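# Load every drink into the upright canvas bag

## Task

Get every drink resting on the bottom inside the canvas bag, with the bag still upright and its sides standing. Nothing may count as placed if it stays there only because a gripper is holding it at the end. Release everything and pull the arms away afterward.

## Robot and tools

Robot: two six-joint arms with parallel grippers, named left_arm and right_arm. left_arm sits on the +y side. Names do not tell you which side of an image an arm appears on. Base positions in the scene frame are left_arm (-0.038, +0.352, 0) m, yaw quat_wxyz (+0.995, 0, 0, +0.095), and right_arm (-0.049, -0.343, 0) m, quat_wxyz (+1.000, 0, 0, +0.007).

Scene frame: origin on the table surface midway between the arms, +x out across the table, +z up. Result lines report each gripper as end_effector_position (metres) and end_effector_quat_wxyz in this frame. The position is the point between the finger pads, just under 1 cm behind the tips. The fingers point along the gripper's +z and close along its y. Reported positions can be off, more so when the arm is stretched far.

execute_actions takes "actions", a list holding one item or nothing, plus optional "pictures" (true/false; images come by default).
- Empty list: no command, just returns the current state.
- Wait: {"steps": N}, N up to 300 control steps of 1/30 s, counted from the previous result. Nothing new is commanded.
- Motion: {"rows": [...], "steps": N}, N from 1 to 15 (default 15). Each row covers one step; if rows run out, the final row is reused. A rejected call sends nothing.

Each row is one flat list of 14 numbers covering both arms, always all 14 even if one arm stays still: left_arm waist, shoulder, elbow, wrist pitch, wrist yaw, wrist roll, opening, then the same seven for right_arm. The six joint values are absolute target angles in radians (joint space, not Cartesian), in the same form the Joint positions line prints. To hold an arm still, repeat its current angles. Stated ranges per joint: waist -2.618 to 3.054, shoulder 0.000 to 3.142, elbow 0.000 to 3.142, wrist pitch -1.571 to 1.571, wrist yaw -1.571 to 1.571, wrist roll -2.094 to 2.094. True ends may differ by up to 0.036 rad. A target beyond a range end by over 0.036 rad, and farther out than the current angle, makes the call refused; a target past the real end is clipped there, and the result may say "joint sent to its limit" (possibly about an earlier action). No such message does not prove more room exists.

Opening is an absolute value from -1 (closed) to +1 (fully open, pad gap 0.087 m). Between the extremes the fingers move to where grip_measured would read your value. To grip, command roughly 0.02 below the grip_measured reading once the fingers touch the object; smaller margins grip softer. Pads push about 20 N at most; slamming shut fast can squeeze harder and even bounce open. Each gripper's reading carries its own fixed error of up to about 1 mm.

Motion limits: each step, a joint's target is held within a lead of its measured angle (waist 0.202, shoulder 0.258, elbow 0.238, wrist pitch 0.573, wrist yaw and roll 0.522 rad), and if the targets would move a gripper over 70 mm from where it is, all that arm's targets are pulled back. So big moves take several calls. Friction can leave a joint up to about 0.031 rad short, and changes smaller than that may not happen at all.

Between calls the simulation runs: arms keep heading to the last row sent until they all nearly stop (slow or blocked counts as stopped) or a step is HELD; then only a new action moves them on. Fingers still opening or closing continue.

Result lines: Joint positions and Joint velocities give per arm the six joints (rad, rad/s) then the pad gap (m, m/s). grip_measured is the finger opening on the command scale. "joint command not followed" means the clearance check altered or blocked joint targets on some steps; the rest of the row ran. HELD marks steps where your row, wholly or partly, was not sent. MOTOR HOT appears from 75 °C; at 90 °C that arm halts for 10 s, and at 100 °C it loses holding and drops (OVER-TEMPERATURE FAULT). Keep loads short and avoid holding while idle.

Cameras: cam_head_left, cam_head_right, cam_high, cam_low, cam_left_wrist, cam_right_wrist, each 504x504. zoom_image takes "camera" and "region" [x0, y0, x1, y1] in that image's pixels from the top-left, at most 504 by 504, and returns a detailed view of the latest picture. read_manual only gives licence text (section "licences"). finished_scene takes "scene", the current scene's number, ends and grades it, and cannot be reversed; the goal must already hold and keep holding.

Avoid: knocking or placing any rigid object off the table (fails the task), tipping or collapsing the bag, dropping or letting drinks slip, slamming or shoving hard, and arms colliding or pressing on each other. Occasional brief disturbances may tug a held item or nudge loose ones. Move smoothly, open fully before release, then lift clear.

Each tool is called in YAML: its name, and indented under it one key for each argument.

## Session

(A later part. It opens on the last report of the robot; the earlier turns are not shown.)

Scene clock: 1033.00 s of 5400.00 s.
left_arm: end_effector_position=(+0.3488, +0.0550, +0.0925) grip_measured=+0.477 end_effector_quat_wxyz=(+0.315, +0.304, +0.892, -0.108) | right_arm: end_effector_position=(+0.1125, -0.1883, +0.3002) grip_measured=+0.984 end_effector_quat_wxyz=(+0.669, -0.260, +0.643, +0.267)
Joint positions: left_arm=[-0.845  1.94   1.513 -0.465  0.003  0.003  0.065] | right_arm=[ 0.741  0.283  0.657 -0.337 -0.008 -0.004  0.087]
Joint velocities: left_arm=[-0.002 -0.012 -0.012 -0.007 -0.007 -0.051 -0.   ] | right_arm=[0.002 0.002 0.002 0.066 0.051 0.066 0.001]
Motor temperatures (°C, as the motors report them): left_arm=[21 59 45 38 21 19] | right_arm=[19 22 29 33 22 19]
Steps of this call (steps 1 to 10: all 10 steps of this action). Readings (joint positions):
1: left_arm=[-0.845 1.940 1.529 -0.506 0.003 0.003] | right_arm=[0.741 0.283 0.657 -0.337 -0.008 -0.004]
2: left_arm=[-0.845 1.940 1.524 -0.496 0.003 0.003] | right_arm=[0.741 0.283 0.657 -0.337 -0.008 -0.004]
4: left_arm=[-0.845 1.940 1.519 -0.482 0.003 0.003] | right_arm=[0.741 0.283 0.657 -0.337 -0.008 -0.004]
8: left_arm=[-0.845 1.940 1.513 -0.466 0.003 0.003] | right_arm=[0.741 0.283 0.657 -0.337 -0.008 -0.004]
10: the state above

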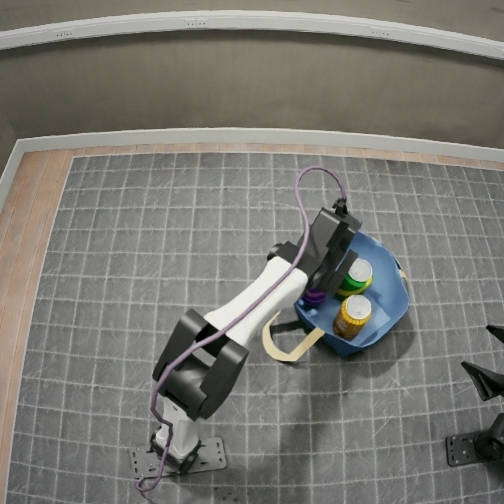

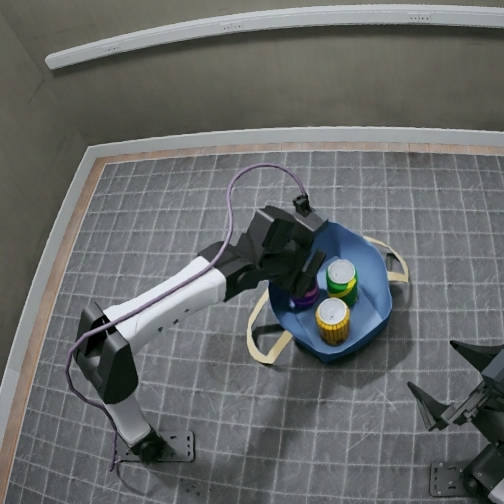

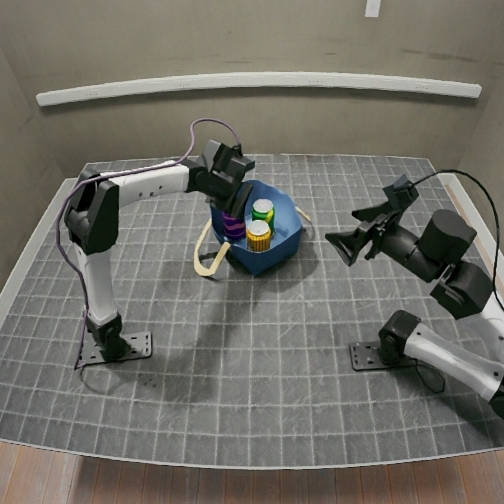

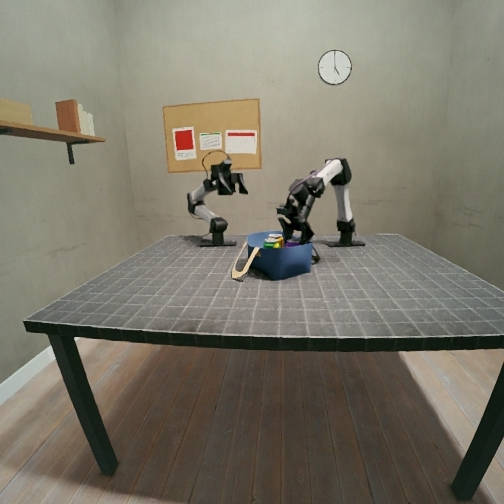

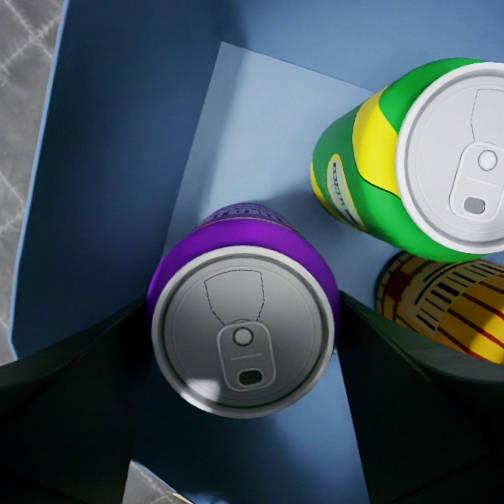

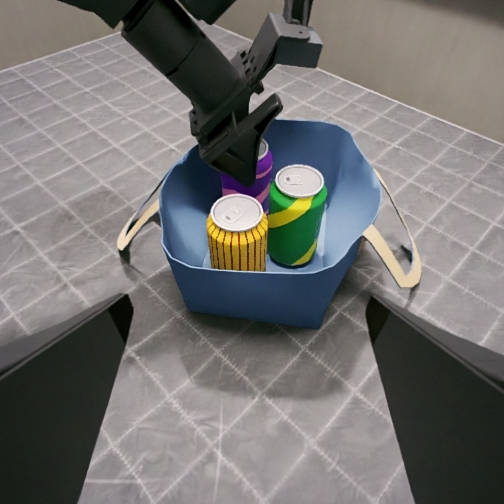

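execute_actions:
  actions:
    - {"rows": [[-0.846,1.925,1.503,-0.435,0,0,0.47,0.73,0.28,0.645,-0.33,0,0,1],[-0.846,1.925,1.508,-0.445,0,0,0.50,0.73,0.28,0.645,-0.33,0,0,1],[-0.846,1.925,1.51,-0.452,0,0,0.55,0.73,0.28,0.645,-0.33,0,0,1],[-0.846,1.925,1.51,-0.455,0,0,0.60,0.73,0.28,0.645,-0.33,0,0,1],[-0.846,1.925,1.51,-0.455,0,0,0.66,0.73,0.28,0.645,-0.33,0,0,1],[-0.846,1.925,1.51,-0.455,0,0,0.72,0.73,0.28,0.645,-0.33,0,0,1],[-0.846,1.925,1.51,-0.455,0,0,0.77,0.73,0.28,0.645,-0.33,0,0,1],[-0.846,1.925,1.515,-0.46,0,0,0.81,0.73,0.28,0.645,-0.33,0,0,1],[-0.846,1.925,1.525,-0.475,0,0,0.84,0.73,0.28,0.645,-0.33,0,0,1],[-0.846,1.925,1.538,-0.495,0,0,0.85,0.73,0.28,0.645,-0.33,0,0,1],[-0.846,1.925,1.555,-0.52,0,0,0.85,0.73,0.28,0.645,-0.33,0,0,1],[-0.846,1.925,1.577,-0.55,0,0,0.85,0.73,0.28,0.645,-0.33,0,0,1],[-0.846,1.925,1.603,-0.582,0,0,0.85,0.73,0.28,0.645,-0.33,0,0,1],[-0.846,1.925,1.633,-0.615,0,0,0.85,0.73,0.28,0.645,-0.33,0,0,1],[-0.846,1.925,1.665,-0.648,0,0,0.85,0.73,0.28,0.645,-0.33,0,0,1]], "steps": 15}
  pictures: false

execute_actions:
  actions:
    - {"rows": [[-0.846,1.923,1.698,-0.68,0,0,0.85,0.73,0.28,0.645,-0.33,0,0,1],[-0.846,1.918,1.730,-0.71,0,0,0.85,0.73,0.28,0.645,-0.33,0,0,1],[-0.846,1.908,1.760,-0.74,0,0,0.85,0.73,0.28,0.645,-0.33,0,0,1],[-0.846,1.893,1.785,-0.765,0,0,0.85,0.73,0.28,0.645,-0.33,0,0,1],[-0.846,1.873,1.803,-0.787,0,0,0.85,0.73,0.28,0.645,-0.33,0,0,1],[-0.846,1.847,1.813,-0.805,0,0,0.85,0.73,0.28,0.645,-0.33,0,0,1],[-0.843,1.815,1.815,-0.82,0,0,0.85,0.73,0.28,0.645,-0.33,0,0,1],[-0.836,1.778,1.808,-0.83,0,0,0.85,0.73,0.28,0.645,-0.33,0,0,1],[-0.825,1.737,1.792,-0.838,0,0,0.85,0.73,0.28,0.645,-0.33,0,0,1],[-0.810,1.692,1.768,-0.843,0,0,0.85,0.73,0.28,0.645,-0.33,0,0,1],[-0.791,1.645,1.736,-0.846,0,0,0.85,0.73,0.28,0.645,-0.33,0,0,1],[-0.769,1.596,1.698,-0.848,0,0,0.85,0.73,0.28,0.645,-0.33,0,0,1],[-0.744,1.546,1.655,-0.85,0,0,0.85,0.73,0.28,0.645,-0.33,0,0,1],[-0.717,1.496,1.609,-0.85,0,0,0.85,0.73,0.28,0.645,-0.33,0,0,1],[-0.689,1.446,1.561,-0.85,0,0,0.85,0.73,0.28,0.645,-0.33,0,0,1]], "steps": 15}
  pictures: false

execute_actions:
  actions:
    - {"rows": [[-0.661,1.396,1.512,-0.85,0,0,0.85,0.73,0.28,0.645,-0.33,0,0,1],[-0.633,1.346,1.463,-0.85,0,0,0.85,0.73,0.28,0.645,-0.33,0,0,1],[-0.605,1.297,1.414,-0.85,0,0,0.85,0.73,0.28,0.645,-0.33,0,0,1],[-0.577,1.249,1.366,-0.85,0,0,0.85,0.73,0.28,0.645,-0.33,0,0,1],[-0.550,1.203,1.320,-0.85,0,0,0.85,0.73,0.28,0.645,-0.33,0,0,1],[-0.524,1.160,1.277,-0.85,0,0,0.85,0.73,0.28,0.645,-0.33,0,0,1],[-0.500,1.121,1.238,-0.85,0,0,0.85,0.73,0.28,0.645,-0.33,0,0,1],[-0.478,1.086,1.203,-0.85,0,0,0.85,0.73,0.28,0.645,-0.33,0,0,1],[-0.459,1.056,1.173,-0.85,0,0,0.85,0.73,0.28,0.645,-0.33,0,0,1],[-0.443,1.031,1.148,-0.85,0,0,0.85,0.73,0.28,0.645,-0.33,0,0,1],[-0.430,1.011,1.128,-0.85,0,0,0.85,0.73,0.28,0.645,-0.33,0,0,1],[-0.420,0.996,1.113,-0.85,0,0,0.85,0.73,0.28,0.645,-0.33,0,0,1],[-0.413,0.986,1.103,-0.85,0,0,0.85,0.73,0.28,0.645,-0.33,0,0,1],[-0.41,0.981,1.098,-0.85,0,0,0.85,0.73,0.28,0.645,-0.33,0,0,1],[-0.41,0.98,1.097,-0.85,0,0,0.85,0.73,0.28,0.645,-0.33,0,0,1]], "steps": 15}
  pictures: true

Scene clock: 1071.47 s of 5400.00 s.
left_arm: end_effector_position=(+0.3484, +0.0554, +0.1086) grip_measured=+0.850 end_effector_quat_wxyz=(+0.308, +0.305, +0.895, -0.106) | right_arm: end_effector_position=(+0.1125, -0.1883, +0.3002) grip_measured=+0.984 end_effector_quat_wxyz=(+0.669, -0.260, +0.643, +0.267)
Joint positions: left_arm=[-0.845  1.94   1.584 -0.551  0.003  0.003  0.081] | right_arm=[ 0.741  0.283  0.657 -0.337 -0.008 -0.004  0.087]
Joint velocities: left_arm=[-0.007 -0.002  0.813 -0.711  0.007 -0.022 -0.001] | right_arm=[-0.012 -0.012 -0.007  0.022 -0.022  0.007  0.   ]
Motor temperatures (°C, as the motors report them): left_arm=[21 60 41 39 21 19] | right_arm=[19 22 29 33 22 19]
Steps of this call (steps 1 to 15: the robot went on to your last target; steps 16 to 90: nothing new was sent; then 34.97 s passed at rest; steps 91 to 105: all 15 steps of this action). Readings (joint positions):
91: left_arm=[-0.845 1.940 1.513 -0.464 0.003 0.003] | right_arm=[0.741 0.283 0.657 -0.337 -0.008 -0.004]
92: left_arm=[-0.845 1.940 1.513 -0.464 0.003 0.003] | right_arm=[0.741 0.283 0.657 -0.337 -0.008 -0.004]
94: left_arm=[-0.845 1.940 1.513 -0.464 0.003 0.003] | right_arm=[0.741 0.283 0.657 -0.337 -0.008 -0.004]
98: left_arm=[-0.845 1.940 1.513 -0.464 0.003 0.003] | right_arm=[0.741 0.283 0.657 -0.337 -0.008 -0.004]
105: the state above

Scene clock: 1071.97 s of 5400.00 s.
left_arm: end_effector_position=(+0.3181, +0.1314, +0.2823) grip_measured=+0.850 end_effector_quat_wxyz=(+0.423, +0.247, +0.863, -0.121) | right_arm: end_effector_position=(+0.1125, -0.1883, +0.3002) grip_measured=+0.984 end_effector_quat_wxyz=(+0.669, -0.260, +0.643, +0.267)
Joint positions: left_arm=[-0.744  1.538  1.666 -0.787  0.004  0.003  0.081] | right_arm=[ 0.741  0.283  0.657 -0.337 -0.008 -0.004  0.087]
Joint velocities: left_arm=[ 0.847 -1.663 -1.145 -0.095  0.037  0.007 -0.   ] | right_arm=[ 0.007 -0.007 -0.007  0.037  0.007 -0.022 -0.001]
Motor temperatures (°C, as the motors report them): left_arm=[21 60 41 39 21 19] | right_arm=[19 22 29 33 22 19]
Steps of this call (steps 1 to 15: all 15 steps of this action). Readings (joint positions):
1: left_arm=[-0.845 1.940 1.615 -0.575 0.003 0.003] | right_arm=[0.741 0.283 0.657 -0.337 -0.008 -0.004]
2: left_arm=[-0.845 1.940 1.648 -0.599 0.003 0.003] | right_arm=[0.741 0.283 0.657 -0.337 -0.008 -0.004]
4: left_arm=[-0.845 1.937 1.714 -0.644 0.003 0.003] | right_arm=[0.741 0.283 0.657 -0.337 -0.008 -0.004]
8: left_arm=[-0.845 1.869 1.778 -0.726 0.003 0.003] | right_arm=[0.741 0.283 0.657 -0.337 -0.008 -0.004]
15: the state above

Scene clock: 1072.47 s of 5400.00 s.
left_arm: end_effector_position=(+0.2287, +0.2896, +0.2293) grip_measured=+0.850 end_effector_quat_wxyz=(+0.409, +0.106, +0.905, -0.047) | right_arm: end_effector_position=(+0.1125, -0.1883, +0.3002) grip_measured=+0.984 end_effector_quat_wxyz=(+0.669, -0.260, +0.643, +0.267)
Joint positions: left_arm=[-0.421  1.002  1.124 -0.843 -0.     0.003  0.081] | right_arm=[ 0.741  0.283  0.657 -0.337 -0.008 -0.004  0.087]
Joint velocities: left_arm=[ 0.105 -0.193 -0.183 -0.037  0.051 -0.007  0.   ] | right_arm=[-0.002 -0.012  0.002  0.081 -0.022  0.007 -0.   ]
Motor temperatures (°C, as the motors report them): left_arm=[21 59 41 39 21 19] | right_arm=[19 22 29 33 22 19]
Steps of this call (steps 1 to 15: all 15 steps of this action). Readings (joint positions):
1: left_arm=[-0.713 1.482 1.624 -0.790 0.003 0.003] | right_arm=[0.741 0.283 0.657 -0.337 -0.008 -0.004]
2: left_arm=[-0.682 1.427 1.579 -0.793 0.003 0.003] | right_arm=[0.741 0.283 0.657 -0.337 -0.008 -0.004]
4: left_arm=[-0.624 1.327 1.481 -0.800 0.002 0.003] | right_arm=[0.741 0.283 0.657 -0.337 -0.008 -0.004]
8: left_arm=[-0.521 1.160 1.290 -0.819 0.001 0.003] | right_arm=[0.741 0.283 0.657 -0.337 -0.008 -0.004]
15: the state above

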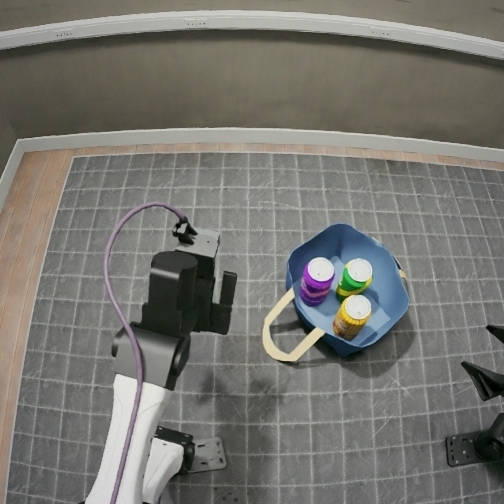

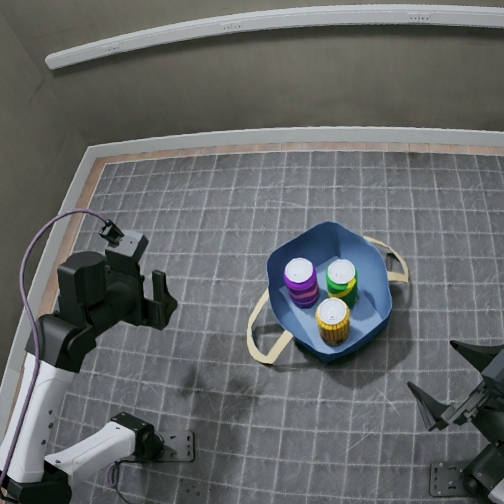

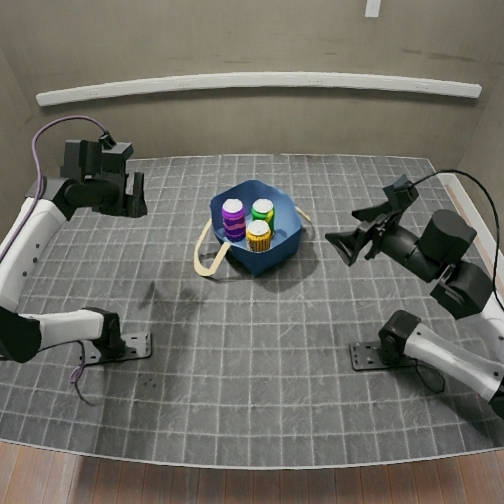

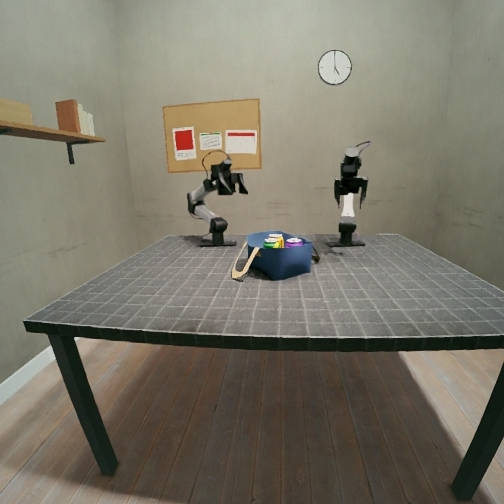

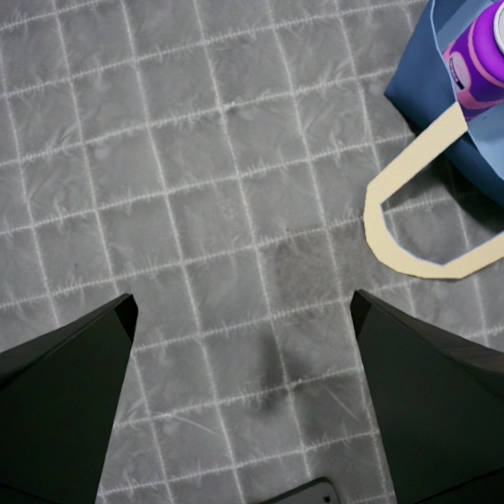

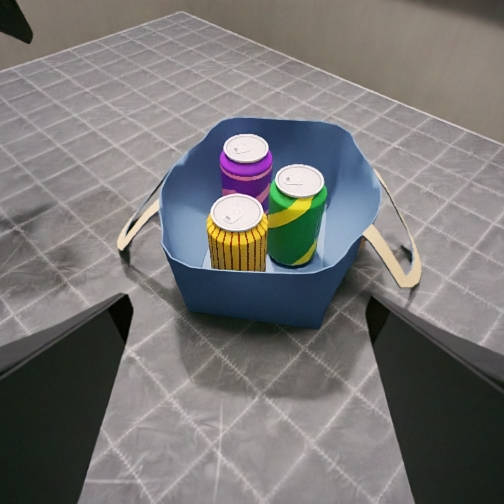

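finished_scene:
  scene: 1

The scene is finished: the task was done.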